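# Reorient a loose wooden block on the palm in-hand

## Task

The wooden block starts resting freely on the palm of the hand, which faces up. Rotate it inside the hand until its orientation relative to the hand matches both goal pictures. Only this hand may touch the block; the wrist camera, its post and the arm's last link count as part of the hand. The task fails if the block contacts anything else or leaves the hand. To finish, keep the block motionless for a short while, resting in the palm or fingers and clear of the wrist, the camera and its post. The palm must point straight up. No hand motor may show "moving" or "overload", or be building up toward a shutdown; a motor that was dead from the start is excused. Then declare that you are done.

## Robot and tools

Robot: a six-joint UR-style arm carrying a right robotic hand with four digits (index, middle, ring, thumb) driven by 16 motors. A wrist camera sits on a post, and a rigid mast projects from the wrist on the palm side. Cameras: cam_high, cam_low and cam_wrist, each 504x504 pixels.

Frames. Scene frame: origin on the table top under the arm base, +z up, and +y to the left when looking along +x. Hand point frame, located in front of the palm where thumb and index/middle tips meet in a pinch: +z runs along the straightened fingers toward the tips, +x runs across the palm away from the thumb, and +y points out of the palm face. The palm surface is at y = -0.062 m. Finger knuckles sit at z = -0.017 m, and straight fingertips reach 0.139 m beyond that. The mast occupies x +0.05 to +0.10, z -0.16 to -0.11, and y up to +0.06 m. "Palm facing up" means the hand point's +y axis points along scene +z.

execute_actions {actions, pictures}. actions is a list holding zero items or one item. An empty list only reports the state. A wait item is {"steps": n}, with n from 1 to 300 control steps of 1/30 s, counted from the previous result, so reply time is included. A motion item is {"rows": [...], "steps": n}, with 1 to 15 rows and n up to 15 (default 15). Each row is used for one step, and the final row repeats if there are fewer rows than steps. pictures (true/false) sets whether camera images come back.

A row is a single flat list of 24 numbers, each in [-1, 1], in this order:

1. dx, dy, dz, rx, ry, rz: an offset, not a pose, expressed in the hand point's own axes. It is measured from the hand point pose printed in the most recent result that showed it. Before any such result exists, and for a second or later call in the same reply, it is measured from the robot's position when the action starts. Every row in an action is counted from that same base, not from the previous row. 1.0 equals 0.6 m for translation or 180 degrees for rotation. rx, ry, rz form one rotation vector. All zeros does not mean hold still: it drives the hand back to the base pose.
2. Sixteen hinge goals, as absolute positions scaled linearly between each hinge's stops: index_mcp, index_abd, index_pip, index_dip, middle_mcp, middle_abd, middle_pip, middle_dip, ring_mcp, ring_abd, ring_pip, ring_dip, thumb_cmc, thumb_axl, thumb_mcp, thumb_ipl. Each bracket below gives the angle in degrees at +1, then at -1, then the value that makes the hinge straight. Going toward -1 does the following:
- _mcp curls a finger at its knuckle toward the palm (-18, +128; +0.75).
- _abd swings the finger sideways away from the thumb (-60, +60; 0.00).
- _pip bends the middle joint (-29, +108; +0.58).
- _dip bends the tip joint (-21, +117; +0.70).
- thumb_cmc moves the thumb from beside the palm to in front of it (-20, +120; +0.71).
- thumb_axl rolls the thumb about its own axis (-27, +140; +0.68).
- thumb_mcp (-69, +109; +0.23) and thumb_ipl (-77, +108; +0.17) flex the thumb. With thumb_axl straight they flex it toward +z. With thumb_axl at about -0.40 they flex it in the direction thumb_cmc swings.
3. current_limit: the motor current cap, scaled from 0 mA at -1 to 550 mA at +1, never below 11 mA. A low cap also slows the hinges and can leave a finger too weak to lift itself.
4. speed: the set-point rate, (speed+1)/2 of 5.9 rad/s.

Both current_limit and speed start at +0.4 and -0.6 and stay at whatever value was last sent. A motor pushes on an object only while its goal lies past the object's surface, and pushes harder the further past it is.

move {target, speed, stop_force}. target is one 24-number row, using the same offset rules as above. It drives the hand point in a straight line lasting 0.5 to 10 s; a path that would run longer stops short. The hand settings in the row are sent when the move begins. speed is in m/s, from 0.002 to 0.5 (default 0.25), and rotation is capped at twice that value in rad/s. stop_force, optional, is 9 to 40 N measured along the direction of travel. It ends the path when the wrist sensor feels that much extra resistance, then backs off slightly. Leave it out when pulling away from a contact. It is unreliable on moves that rotate. The result adds a "move:" line whose ending is done, off_target, moving, held, fault or contact. It also gives the distance left to the target. limits=paced means the command was clipped; limits=held means a check blocked some steps.

wait {seconds}: 0 to 10 s, sends nothing new. zoom_image {camera, region [x0,y0,x1,y1]}: a closer view of at most 504x504 pixels of that camera's latest image. show_instructions: shows the goal reference images. read_manual: licence texts only. finished_scene {scene}: ends that scene permanently and grades it; use it only after the finish conditions hold.

Results. The state line gives the hand point position in metres, end_effector_quat_wxyz, and linear and angular velocities in the scene frame. Per motor, in the hinge order above: hand_goal, hand_measured, hand_current_ma (positive means pushing toward -1), and hand_state (moving, goal, blocked or overload). hand_current_limit and hand_speed report the current settings. Wrist force and torque are given in the hand axes; they are noisy, offset by a few N, and saturate near 50 N. "Hand target" shows where the controller is currently driving the hand. A "pose unreachable" line or HELD steps mean the clearance check altered or dropped a command. Also watch for HAND FAULT, MOTOR HOT and OVER-TEMPERATURE FAULT lines.

Motion notes. Each step's command is clipped to within 100 mm and 16 degrees of the measured pose, and arm motion lags about 0.17 s behind commands. Large moves may need several calls; check the printed pose after each one.

Things to avoid:
- Dropping the block, or letting it touch anything other than the hand.
- Knocking anything off the table.
- Fast or forceful contacts. A joint torque at its load limit (24.9 N m for the wrist joints, 133 N m for the others) or any outside force of 150 N halts the arm for 10 s and cancels the rest of the call; finger commands sent during that halt are lost.
- Keeping a hand motor at 495 mA or more. After 5 s of accumulated time at that level it shuts off for 10 s.

Occasional brief pushes may disturb the block.

Each tool is called after "Request:" as name([rows], argument=value, ...), one row to a line, values as JSON.

Reference images:

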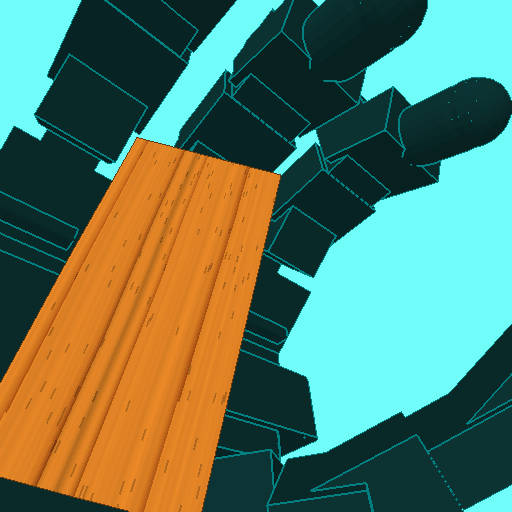

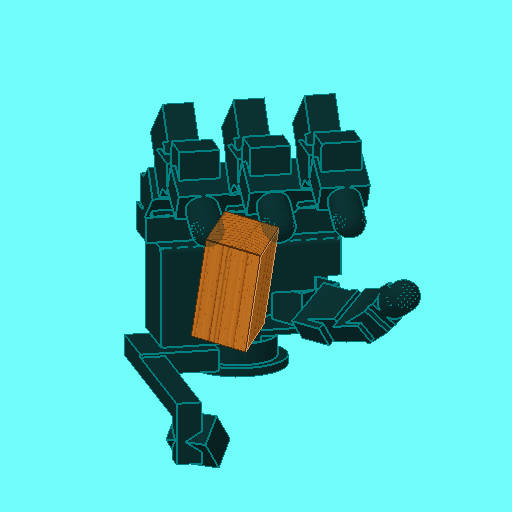

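## Session

Request:
execute_actions(actions=[])

Scene clock: 0.00 s of 4800.00 s.
end_effector_position=(+0.6050, +0.0579, +0.4979) hand_goal=(+0.046, +0.000, -0.008, +0.280, +0.046, +0.000, -0.008, +0.280, +0.046, +0.000, -0.008, +0.280, -0.104, +0.266, +0.032, -0.018) hand_measured=(+0.062, +0.000, -0.006, +0.282, +0.064, +0.000, -0.006, +0.282, +0.062, +0.000, -0.006, +0.282, -0.092, +0.270, +0.034, -0.016) hand_current_ma=(+83, +0, +14, +13, +95, +0, +15, +12, +87, +0, +14, +12, +65, +25, +11, +11) hand_state=(goal, goal, goal, goal, goal, goal, goal, goal, goal, goal, goal, goal, goal, goal, goal, goal) hand_current_limit=0.40 hand_speed=-0.60 end_effector_quat_wxyz=(+0.497, +0.474, +0.524, +0.504) end_effector_velocity=(-0.000, +0.000, +0.000) end_effector_angular_velocity=(-0.001, -0.001, +0.000)
Joint positions: [-0.141 -1.174  2.234 -4.202 -1.323 -0.043]
Joint velocities: [ 0.    -0.     0.    -0.001 -0.    -0.001]
Motor temperatures (°C, as the motors report them): [29 28 28 36 35 33]
Wrist force (N, on the end effector, along its own x y z axes, offset not removed): no reading
Wrist torque (N m, same axes, about the end effector's origin, offset not removed): no reading
Hand target: +0.605, +0.058, +0.498; +0.497, +0.474, +0.524, +0.504

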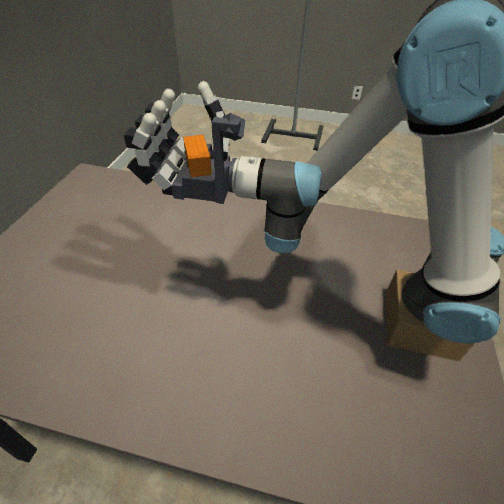

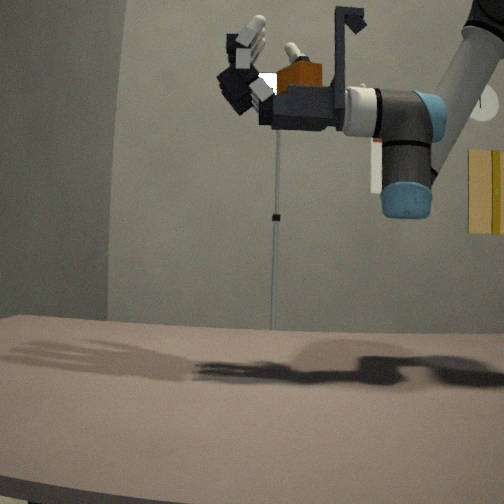

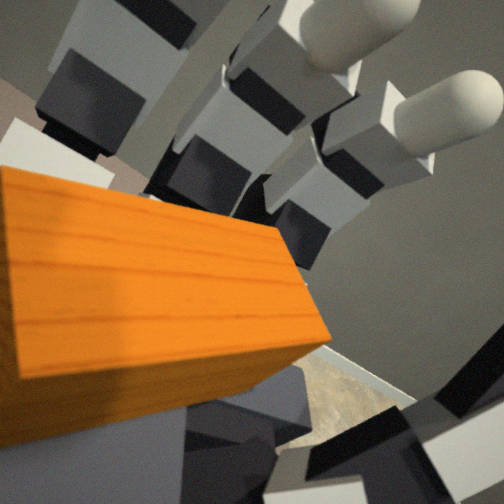

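Request:
zoom_image(camera="cam_high", region=[110,60,270,220])

Request:
move(target=[0,0,0,0,0,0,0.2,0,0,0.28,0.2,0,0,0.28,0.3,-0.15,-0.9,-0.1,-0.1,0.266,0.03,-0.02,0.4,-0.6])

Request:
move(target=[0,0,0,0,0,0,0.2,0,0,0.28,0.2,0,0,0.28,-0.25,-0.15,-0.9,-0.1,-0.1,0.5,-0.4,-0.02,0.4,-0.7])

Request:
zoom_image(camera="cam_high", region=[110,60,270,220])

Region (110, 60, 270, 220) of cam_high's 504x504 image, scaled by 3.150, with more detail than that image has.

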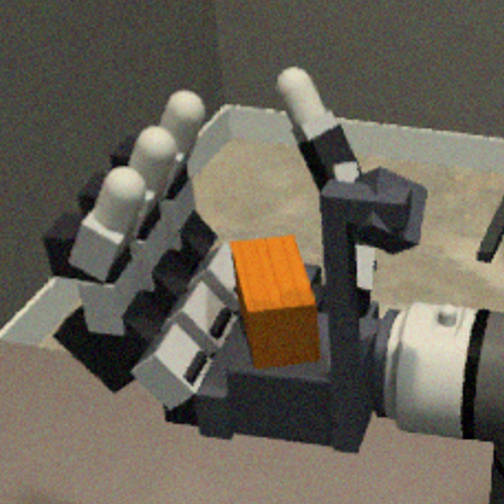

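Scene clock: 11.53 s of 4800.00 s.
end_effector_position=(+0.6050, +0.0579, +0.4979) hand_goal=(+0.200, +0.000, +0.000, +0.280, +0.200, +0.000, +0.000, +0.280, +0.300, -0.150, -0.900, -0.100, -0.100, +0.266, +0.030, -0.020) hand_measured=(+0.206, +0.000, -0.002, +0.282, +0.206, +0.000, -0.002, +0.282, +0.306, -0.146, -0.900, -0.098, -0.092, +0.270, +0.032, -0.018) hand_current_ma=(+30, +0, -10, +13, +35, +0, -11, +12, +29, +14, +3, +11, +44, +25, +12, +11) hand_state=(goal, goal, goal, goal, goal, goal, goal, goal, goal, goal, goal, goal, goal, goal, goal, goal) hand_current_limit=0.40 hand_speed=-0.60 end_effector_quat_wxyz=(+0.497, +0.474, +0.524, +0.504) end_effector_velocity=(-0.000, +0.000, -0.000) end_effector_angular_velocity=(+0.000, +0.000, +0.001)
Joint positions: [-0.141 -1.174  2.234 -4.202 -1.323 -0.043]
Joint velocities: [ 0.001 -0.     0.     0.     0.     0.   ]
Motor temperatures (°C, as the motors report them): [29 28 28 36 35 33]
Wrist force (N, on the end effector, along its own x y z axes, offset not removed): [-2.8 -1.5 -1.5]
Wrist torque (N m, same axes, about the end effector's origin, offset not removed): [-0.23 0.23 -0.17]
Hand target: +0.605, +0.058, +0.498; +0.497, +0.474, +0.524, +0.504
Off the commanded pose: 0.000 m, 0 deg.
After step 90, 7.33 s passed at rest.
move: done

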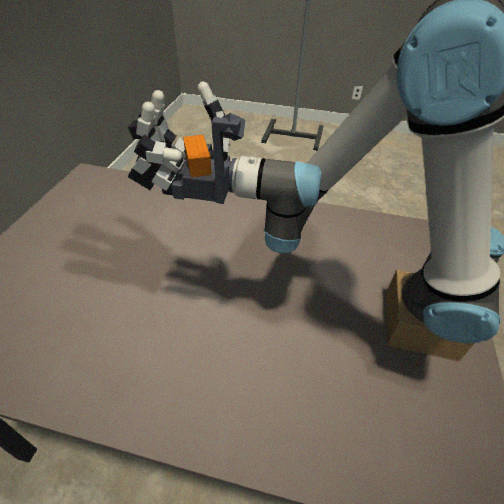

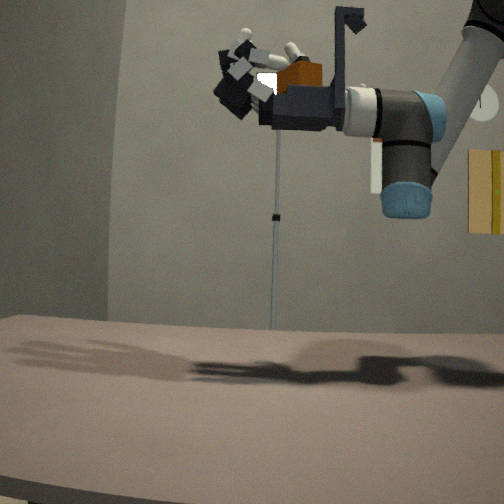

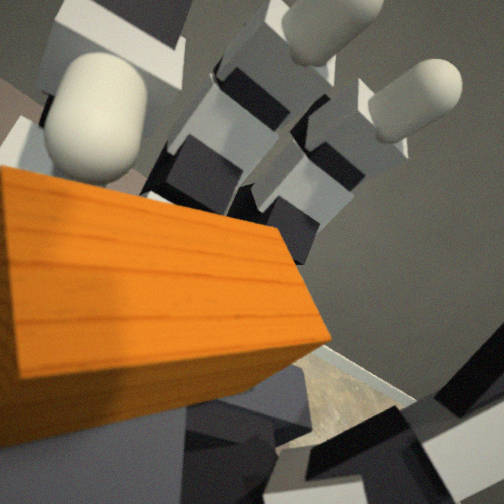

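Scene clock: 12.57 s of 4800.00 s.
end_effector_position=(+0.6050, +0.0579, +0.4979) hand_goal=(+0.200, +0.000, +0.000, +0.280, +0.200, +0.000, +0.000, +0.280, -0.250, -0.150, -0.900, -0.100, -0.100, +0.500, -0.400, -0.020) hand_measured=(+0.206, +0.000, -0.002, +0.282, +0.206, +0.000, -0.002, +0.282, -0.228, -0.148, -0.898, -0.100, -0.092, +0.500, -0.402, -0.020) hand_current_ma=(+30, +0, -10, +13, +35, +0, -11, +12, +121, +12, +10, +2, +44, +3, -12, +5) hand_state=(goal, goal, goal, goal, goal, goal, goal, goal, blocked, goal, goal, goal, goal, goal, goal, goal) hand_current_limit=0.40 hand_speed=-0.70 end_effector_quat_wxyz=(+0.497, +0.474, +0.524, +0.504) end_effector_velocity=(-0.000, -0.000, -0.001) end_effector_angular_velocity=(+0.000, +0.001, -0.000)
Joint positions: [-0.141 -1.174  2.234 -4.202 -1.323 -0.043]
Joint velocities: [-0.     0.     0.002 -0.001 -0.     0.   ]
Motor temperatures (°C, as the motors report them): [29 28 28 36 35 33]
Wrist force (N, on the end effector, along its own x y z axes, offset not removed): [-1.1 0.8 0.1]
Wrist torque (N m, same axes, about the end effector's origin, offset not removed): [0.02 -0.06 0.04]
Hand target: +0.605, +0.058, +0.498; +0.497, +0.474, +0.524, +0.504
Off the commanded pose: 0.000 m, 0 deg.
move: done

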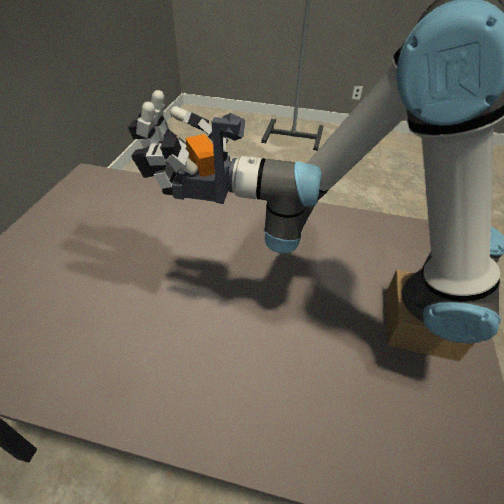

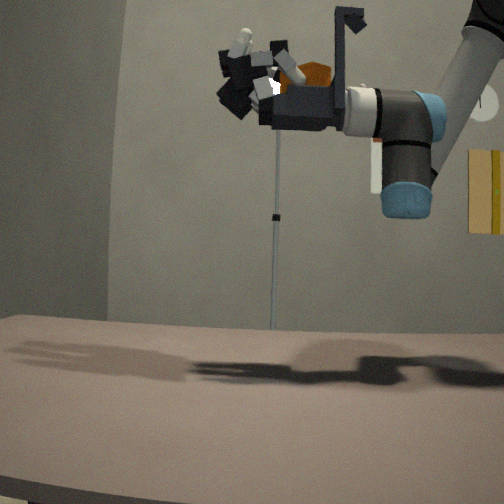

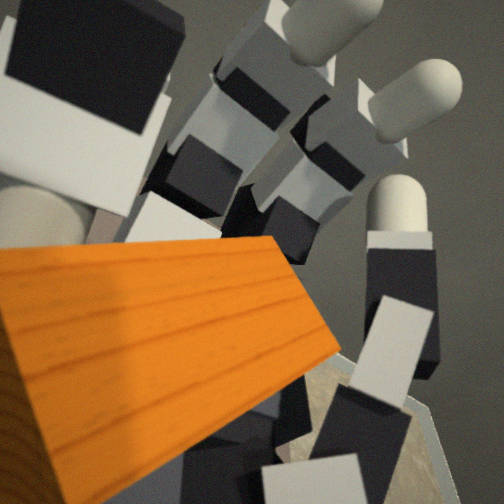

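Region (110, 60, 270, 220) of cam_high's 504x504 image, scaled by 3.150, with more detail than that image has.

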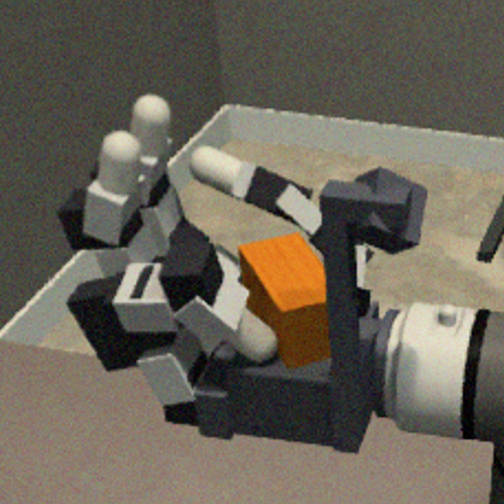

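Request:
move(target=[0,0,0,0,0,0,0.4,0,-0.2,0.28,0.4,0,-0.2,0.28,-0.42,-0.15,-0.6,0.2,-0.1,0.75,-0.78,0.17,0.4,-0.7])

Request:
move(target=[0,0,0,0,0,0,0.4,0,-0.2,0.28,0.4,0,-0.2,0.28,-0.6,-0.15,-0.25,0.3,-0.5,0.55,-0.8,0.17,0.4,-0.75])

Request:
zoom_image(camera="cam_high", region=[110,60,270,220])

Scene clock: 23.60 s of 4800.00 s.
end_effector_position=(+0.6050, +0.0579, +0.4979) hand_goal=(+0.400, +0.000, -0.200, +0.280, +0.400, +0.000, -0.200, +0.280, -0.420, -0.150, -0.600, +0.200, -0.100, +0.750, -0.780, +0.170) hand_measured=(+0.408, +0.000, -0.196, +0.282, +0.408, +0.000, -0.196, +0.282, -0.240, -0.148, -0.874, -0.092, -0.100, +0.752, -0.740, +0.172) hand_current_ma=(+49, +0, +21, +13, +41, +0, +23, +12, +385, +13, -385, -385, +0, +17, +262, +18) hand_state=(goal, goal, goal, goal, goal, goal, goal, goal, blocked, goal, blocked, blocked, goal, goal, blocked, goal) hand_current_limit=0.40 hand_speed=-0.70 end_effector_quat_wxyz=(+0.497, +0.474, +0.524, +0.504) end_effector_velocity=(-0.000, -0.000, +0.000) end_effector_angular_velocity=(+0.000, +0.000, -0.001)
Joint positions: [-0.141 -1.174  2.234 -4.202 -1.323 -0.043]
Joint velocities: [-0.001 -0.001  0.     0.001 -0.     0.   ]
Motor temperatures (°C, as the motors report them): [29 28 28 36 35 33]
Wrist force (N, on the end effector, along its own x y z axes, offset not removed): [0.1 -0.9 -2.4]
Wrist torque (N m, same axes, about the end effector's origin, offset not removed): [0.05 -0.14 0.13]
Hand target: +0.605, +0.058, +0.498; +0.497, +0.474, +0.524, +0.504
Off the commanded pose: 0.000 m, 0 deg.
After step 90, 7.17 s passed at rest.
move: done

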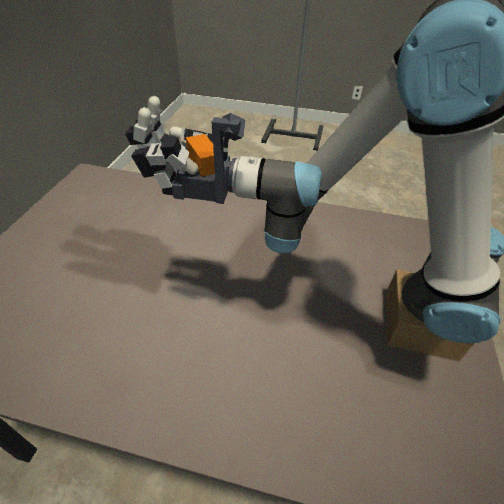

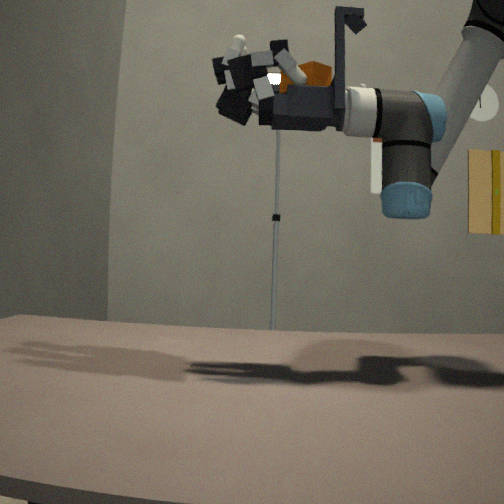

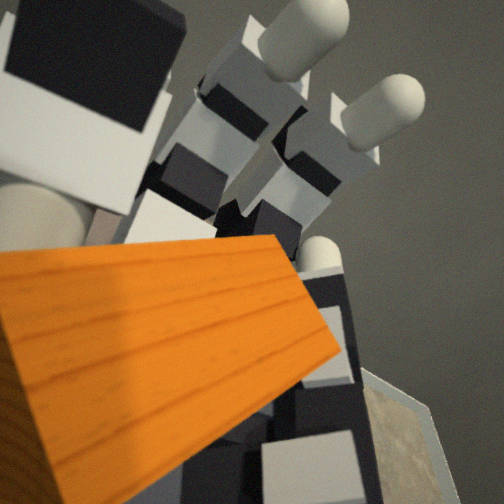

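Scene clock: 24.33 s of 4800.00 s.
end_effector_position=(+0.6050, +0.0579, +0.4979) hand_goal=(+0.400, +0.000, -0.200, +0.280, +0.400, +0.000, -0.200, +0.280, -0.600, -0.150, -0.250, +0.300, -0.500, +0.550, -0.800, +0.170) hand_measured=(+0.414, +0.000, -0.196, +0.282, +0.408, +0.000, -0.196, +0.282, -0.240, -0.114, -0.858, -0.092, -0.280, +0.682, -0.772, +0.176) hand_current_ma=(+82, +0, +21, +13, +41, +0, +23, +12, +385, +157, -384, -385, +383, +385, +179, +40) hand_state=(goal, goal, goal, goal, goal, goal, goal, goal, blocked, blocked, blocked, blocked, blocked, blocked, blocked, goal) hand_current_limit=0.40 hand_speed=-0.75 end_effector_quat_wxyz=(+0.497, +0.474, +0.524, +0.504) end_effector_velocity=(+0.000, -0.000, +0.000) end_effector_angular_velocity=(-0.000, -0.000, -0.000)
Joint positions: [-0.141 -1.174  2.234 -4.202 -1.323 -0.043]
Joint velocities: [-0.     0.    -0.001  0.001 -0.    -0.   ]
Motor temperatures (°C, as the motors report them): [29 28 28 36 35 33]
Wrist force (N, on the end effector, along its own x y z axes, offset not removed): [-1.4 -1.3 0.4]
Wrist torque (N m, same axes, about the end effector's origin, offset not removed): [-0.21 0.07 -0.04]
Hand target: +0.605, +0.058, +0.498; +0.497, +0.474, +0.524, +0.504
Off the commanded pose: 0.000 m, 0 deg.
move: done

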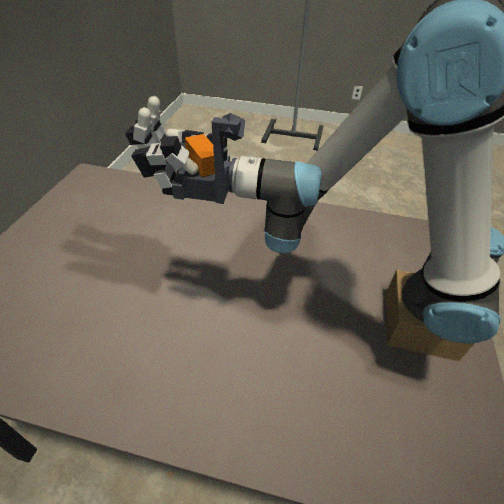

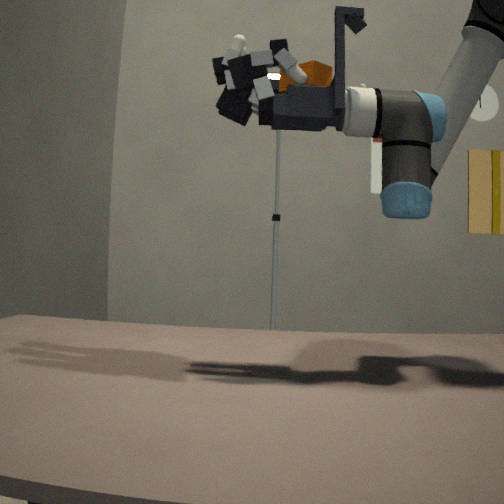

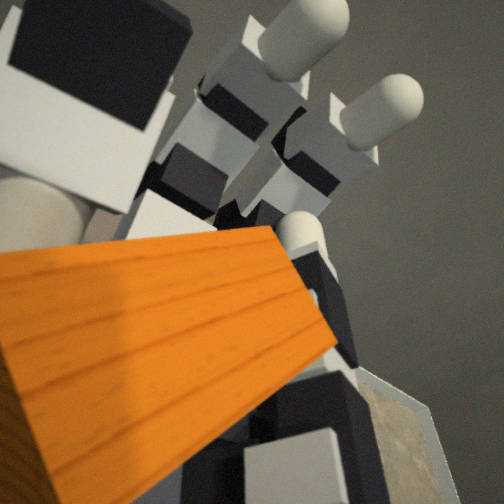

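Region (110, 60, 270, 220) of cam_high's 504x504 image, scaled by 3.150, with more detail than that image has.

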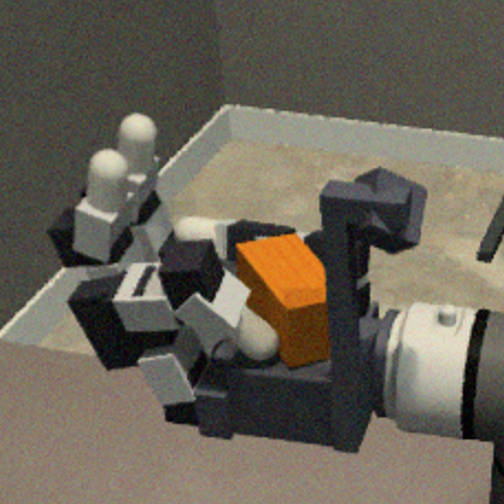

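Request:
move(target=[0,0,0,0.13,0,0,0.68,0,-0.7,0.3,0.68,0,-0.7,0.3,-0.22,-0.12,-0.9,-0.12,0,0.8,-0.7,0.17,0.4,-0.6], speed=0.15)

Request:
zoom_image(camera="cam_high", region=[110,60,270,220])

Scene clock: 30.73 s of 4800.00 s.
end_effector_position=(+0.6047, +0.0580, +0.4976) hand_goal=(+0.680, +0.000, -0.700, +0.300, +0.680, +0.000, -0.700, +0.300, -0.220, -0.120, -0.900, -0.120, +0.000, +0.800, -0.700, +0.170) hand_measured=(+0.686, +0.000, -0.696, +0.296, +0.688, +0.000, -0.696, +0.298, -0.216, -0.112, -0.894, -0.118, -0.010, +0.800, -0.698, +0.170) hand_current_ma=(+38, +0, +18, -16, +44, +0, +19, -15, +20, +38, +29, +5, -52, +4, +9, +4) hand_state=(goal, goal, goal, goal, goal, goal, goal, goal, goal, goal, goal, goal, goal, goal, goal, goal) hand_current_limit=0.40 hand_speed=-0.60 end_effector_quat_wxyz=(+0.391, +0.565, +0.615, +0.387) end_effector_velocity=(+0.001, -0.001, +0.000) end_effector_angular_velocity=(-0.001, +0.018, -0.002)
Joint positions: [-0.139 -1.536  2.292 -3.484 -1.362 -0.138]
Joint velocities: [-0.001 -0.013 -0.005  0.036 -0.002 -0.004]
Motor temperatures (°C, as the motors report them): [29 28 28 36 35 33]
Wrist force (N, on the end effector, along its own x y z axes, offset not removed): [-1.6 -1.3 -0.3]
Wrist torque (N m, same axes, about the end effector's origin, offset not removed): [-0.23 0.07 -0.05]
Hand target: +0.605, +0.058, +0.498; +0.390, +0.565, +0.615, +0.387
Off the commanded pose: 0.000 m, 0 deg.
After step 90, 1.53 s passed at rest.
move: done

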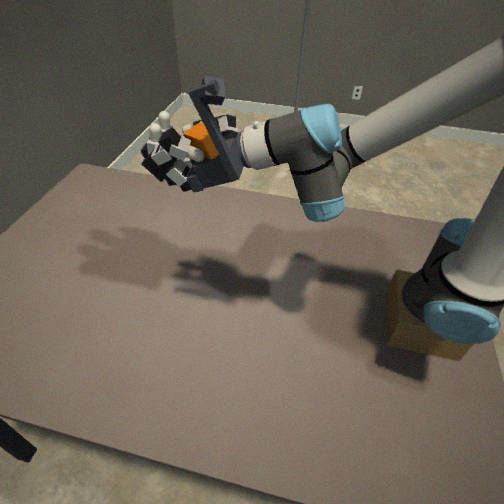

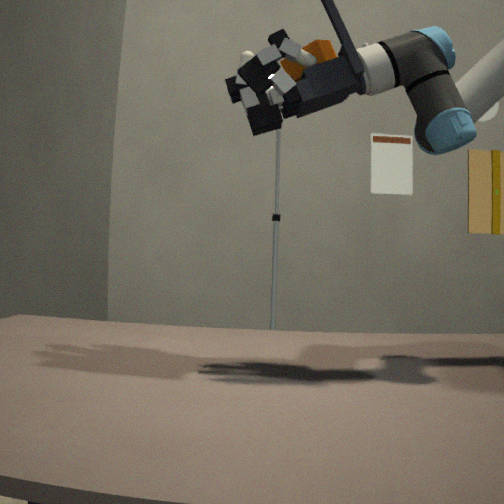

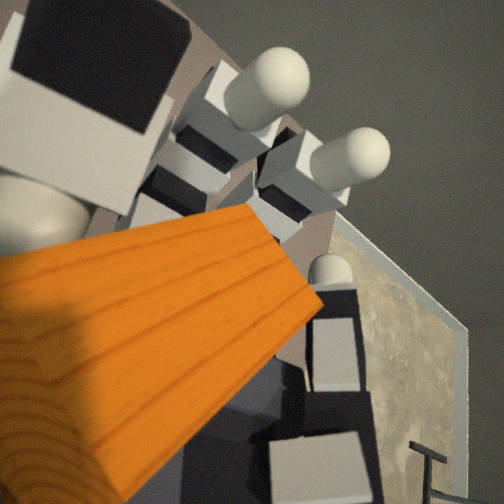

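Region (110, 60, 270, 220) of cam_high's 504x504 image, scaled by 3.150, with more detail than that image has.

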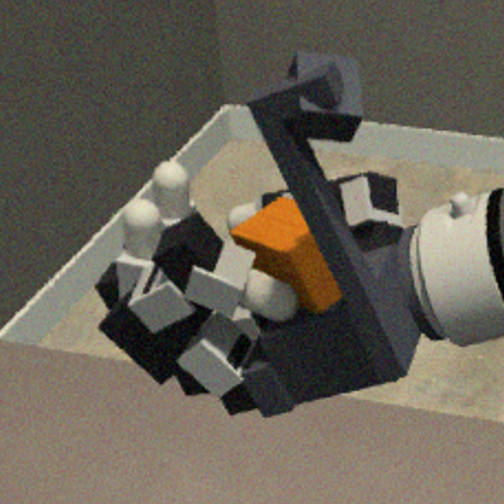

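Working. Extend the ring finger, then sweep the thumb.

Request:
move(target=[0,0,0,0,0,0,0.68,0,-0.7,0.3,0.68,0,-0.7,0.3,-0.33,-0.1,-0.65,0.1,0,0.8,-0.7,0.17,0.4,-0.75])

Request:
move(target=[0,0,0,0,0,0,0.68,0,-0.7,0.3,0.68,0,-0.7,0.3,-0.5,-0.1,-0.4,0.25,-0.5,0.7,-0.78,0.17,0.4,-0.75])

Scene clock: 40.43 s of 4800.00 s.
end_effector_position=(+0.6047, +0.0580, +0.4976) hand_goal=(+0.680, +0.000, -0.700, +0.300, +0.680, +0.000, -0.700, +0.300, -0.330, -0.100, -0.650, +0.100, +0.000, +0.800, -0.700, +0.170) hand_measured=(+0.688, +0.000, -0.696, +0.296, +0.690, +0.000, -0.696, +0.298, -0.320, -0.104, -0.658, +0.096, -0.010, +0.800, -0.698, +0.170) hand_current_ma=(+40, +0, +18, -16, +55, +1, +19, -15, +54, -15, -40, -21, -51, +4, +10, +4) hand_state=(goal, goal, goal, goal, goal, goal, goal, goal, goal, goal, goal, goal, goal, goal, goal, goal) hand_current_limit=0.40 hand_speed=-0.75 end_effector_quat_wxyz=(+0.391, +0.565, +0.615, +0.387) end_effector_velocity=(-0.000, +0.000, +0.001) end_effector_angular_velocity=(-0.000, -0.003, +0.001)
Joint positions: [-0.139 -1.536  2.292 -3.483 -1.362 -0.138]
Joint velocities: [ 0.001  0.    -0.    -0.002  0.     0.   ]
Motor temperatures (°C, as the motors report them): [29 28 28 36 35 33]
Wrist force (N, on the end effector, along its own x y z axes, offset not removed): [-2.6 -0.3 0.3]
Wrist torque (N m, same axes, about the end effector's origin, offset not removed): [-0.12 0.19 -0.16]
Hand target: +0.605, +0.058, +0.498; +0.391, +0.565, +0.615, +0.387
Off the commanded pose: 0.000 m, 0 deg.
After step 90, 6.00 s passed at rest.
move: done

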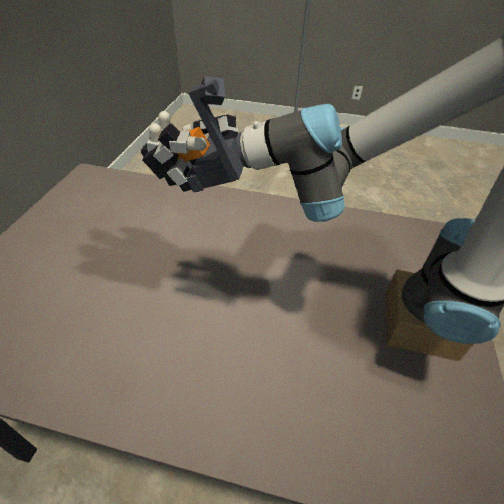

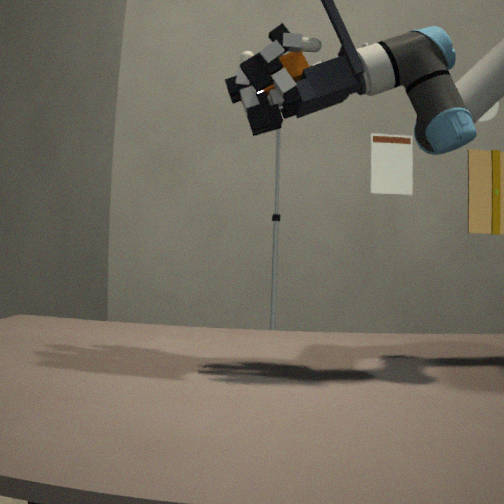

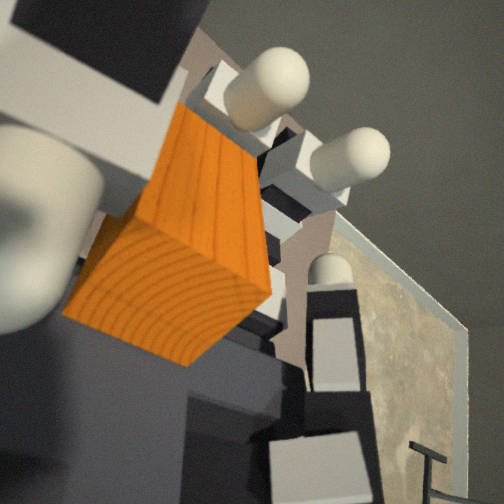

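Scene clock: 41.53 s of 4800.00 s.
end_effector_position=(+0.6047, +0.0580, +0.4976) hand_goal=(+0.680, +0.000, -0.700, +0.300, +0.680, +0.000, -0.700, +0.300, -0.500, -0.100, -0.400, +0.250, -0.500, +0.700, -0.780, +0.170) hand_measured=(+0.688, +0.000, -0.696, +0.296, +0.690, +0.000, -0.696, +0.298, -0.492, -0.104, -0.408, +0.246, -0.496, +0.702, -0.784, +0.170) hand_current_ma=(+40, +0, +18, -16, +55, +1, +19, -15, +38, -15, -38, -20, +23, +16, -22, +4) hand_state=(goal, goal, goal, goal, goal, goal, goal, goal, goal, goal, goal, goal, goal, goal, goal, goal) hand_current_limit=0.40 hand_speed=-0.75 end_effector_quat_wxyz=(+0.391, +0.565, +0.615, +0.387) end_effector_velocity=(-0.000, +0.001, +0.000) end_effector_angular_velocity=(-0.000, -0.001, +0.001)
Joint positions: [-0.139 -1.536  2.292 -3.483 -1.362 -0.138]
Joint velocities: [ 0.001  0.    -0.    -0.001 -0.    -0.   ]
Motor temperatures (°C, as the motors report them): [29 28 28 36 35 33]
Wrist force (N, on the end effector, along its own x y z axes, offset not removed): [-0.5 -2.1 -0.6]
Wrist torque (N m, same axes, about the end effector's origin, offset not removed): [-0.22 -0.15 -0.06]
Hand target: +0.605, +0.058, +0.498; +0.391, +0.565, +0.615, +0.387
Off the commanded pose: 0.000 m, 0 deg.
move: done

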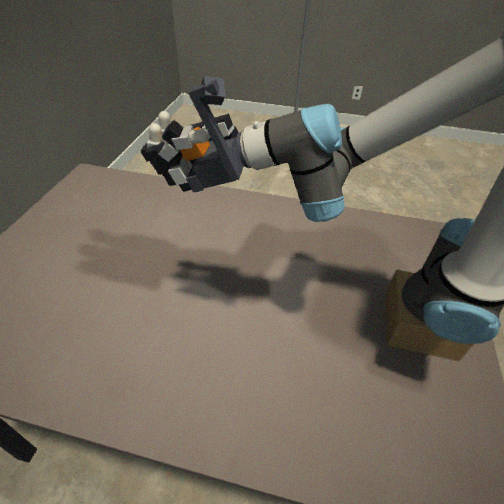

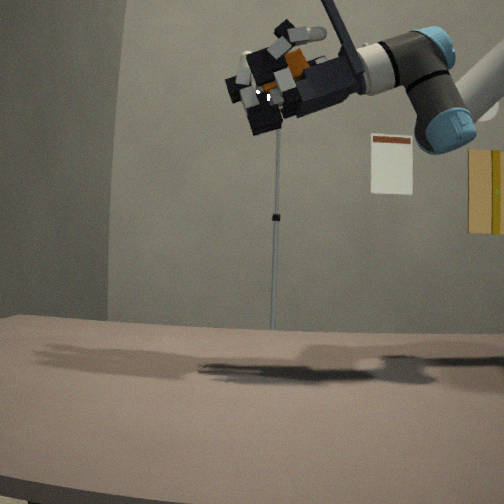

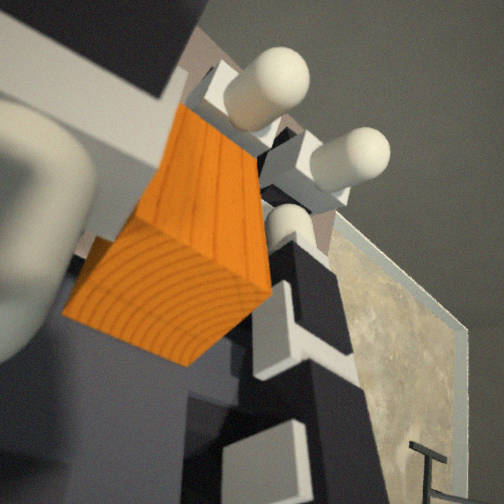

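Request:
move(target=[0,0,0,-0.13,0,0.013,0.68,0,-0.7,0.3,0.6,0,-0.7,0.3,0,0,0,0.28,-0.3,0.7,-0.75,0.17,0.4,-0.8], speed=0.15)

Request:
move(target=[0,0,0,0,0,0,0.2,0,0,0.3,0.05,0,-0.3,0.3,0,0,0,0.28,-0.1,0.6,-0.5,0.17,0.4,-0.8])

Request:
zoom_image(camera="cam_high", region=[110,60,270,220])

Scene clock: 49.20 s of 4800.00 s.
end_effector_position=(+0.6048, +0.0580, +0.4978) hand_goal=(+0.680, +0.000, -0.700, +0.300, +0.600, +0.000, -0.700, +0.300, +0.000, +0.000, +0.000, +0.280, -0.300, +0.700, -0.750, +0.170) hand_measured=(+0.688, +0.000, -0.698, +0.296, +0.626, +0.000, -0.698, +0.298, +0.004, -0.004, -0.002, +0.276, -0.300, +0.702, -0.764, +0.170) hand_current_ma=(+40, +0, +14, -16, +140, +1, +14, -15, +25, -16, -13, -17, -2, +15, -87, +3) hand_state=(goal, goal, goal, goal, blocked, goal, goal, goal, goal, goal, goal, goal, goal, goal, goal, goal) hand_current_limit=0.40 hand_speed=-0.80 end_effector_quat_wxyz=(+0.489, +0.486, +0.513, +0.512) end_effector_velocity=(+0.000, +0.000, +0.000) end_effector_angular_velocity=(+0.002, -0.016, -0.000)
Joint positions: [-0.126 -1.175  2.232 -4.2   -1.346 -0.003]
Joint velocities: [ 0.002  0.014 -0.009 -0.021 -0.002  0.005]
Motor temperatures (°C, as the motors report them): [29 28 28 36 35 33]
Wrist force (N, on the end effector, along its own x y z axes, offset not removed): [-2.5 0.3 0.3]
Wrist torque (N m, same axes, about the end effector's origin, offset not removed): [0.01 0.11 -0.08]
Hand target: +0.605, +0.058, +0.498; +0.489, +0.486, +0.512, +0.512
Off the commanded pose: 0.000 m, 0 deg.
After step 90, 2.80 s passed at rest.
move: done

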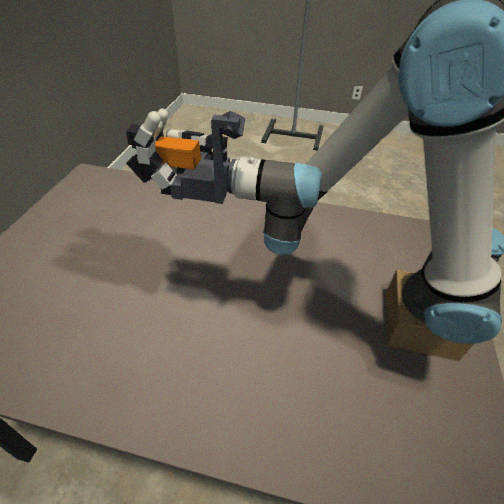

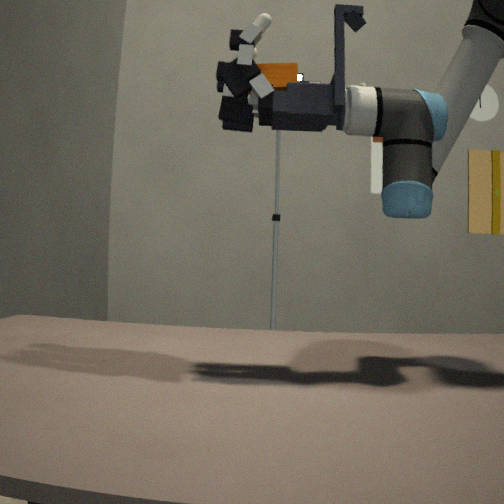

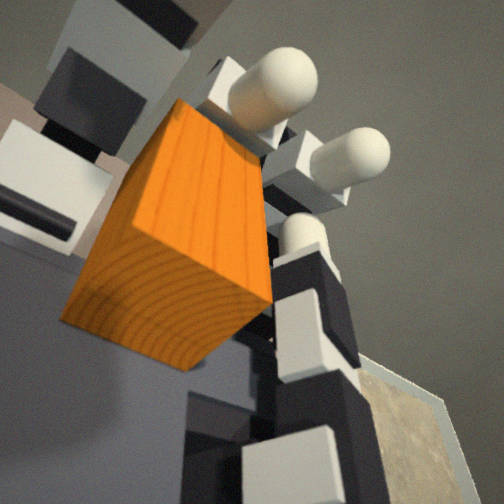

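Scene clock: 50.90 s of 4800.00 s.
end_effector_position=(+0.6048, +0.0580, +0.4978) hand_goal=(+0.200, +0.000, +0.000, +0.300, +0.050, +0.000, -0.300, +0.300, +0.000, +0.000, +0.000, +0.280, -0.100, +0.600, -0.500, +0.170) hand_measured=(+0.218, +0.000, -0.002, +0.296, +0.068, +0.000, -0.304, +0.298, +0.004, -0.004, -0.002, +0.276, -0.098, +0.608, -0.512, +0.170) hand_current_ma=(+96, +0, -11, -16, +94, +1, -22, -15, +25, -16, -13, -17, +7, +50, -73, +3) hand_state=(goal, goal, goal, goal, goal, goal, goal, goal, goal, goal, goal, goal, goal, goal, goal, goal) hand_current_limit=0.40 hand_speed=-0.80 end_effector_quat_wxyz=(+0.489, +0.486, +0.513, +0.512) end_effector_velocity=(+0.000, -0.000, -0.000) end_effector_angular_velocity=(-0.000, +0.000, -0.001)
Joint positions: [-0.126 -1.175  2.232 -4.2   -1.346 -0.003]
Joint velocities: [-0.001  0.     0.     0.     0.    -0.   ]
Motor temperatures (°C, as the motors report them): [29 28 28 36 35 33]
Wrist force (N, on the end effector, along its own x y z axes, offset not removed): [-3.4 -0.5 -0.2]
Wrist torque (N m, same axes, about the end effector's origin, offset not removed): [-0.12 0.40 -0.21]
Hand target: +0.605, +0.058, +0.498; +0.489, +0.486, +0.513, +0.512
Off the commanded pose: 0.000 m, 0 deg.
move: done

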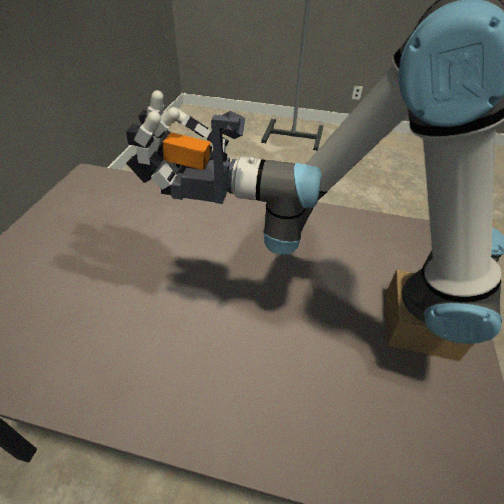

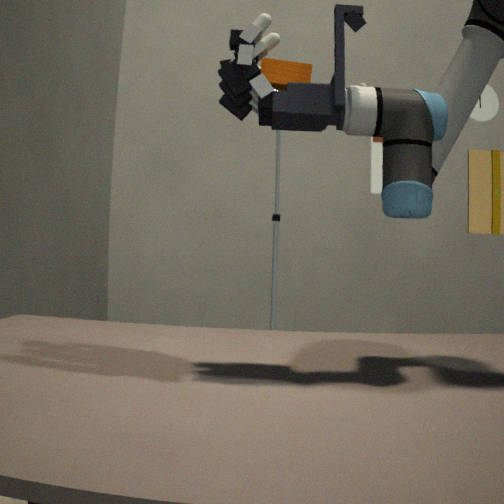

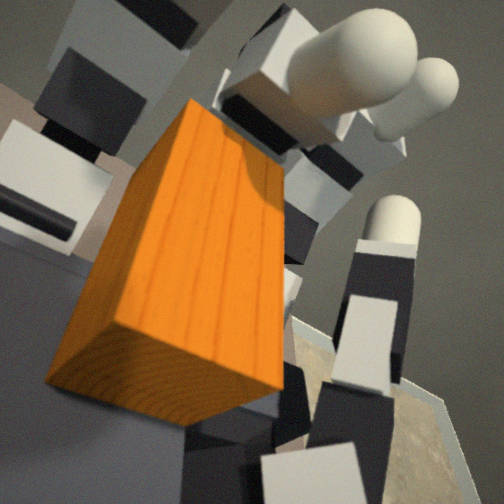

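Region (110, 60, 270, 220) of cam_high's 504x504 image, scaled by 3.150, with more detail than that image has.

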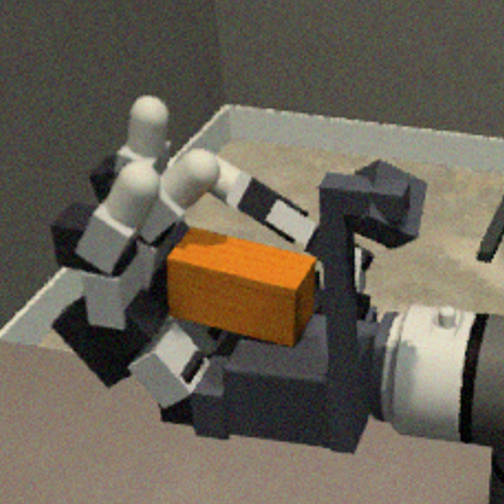

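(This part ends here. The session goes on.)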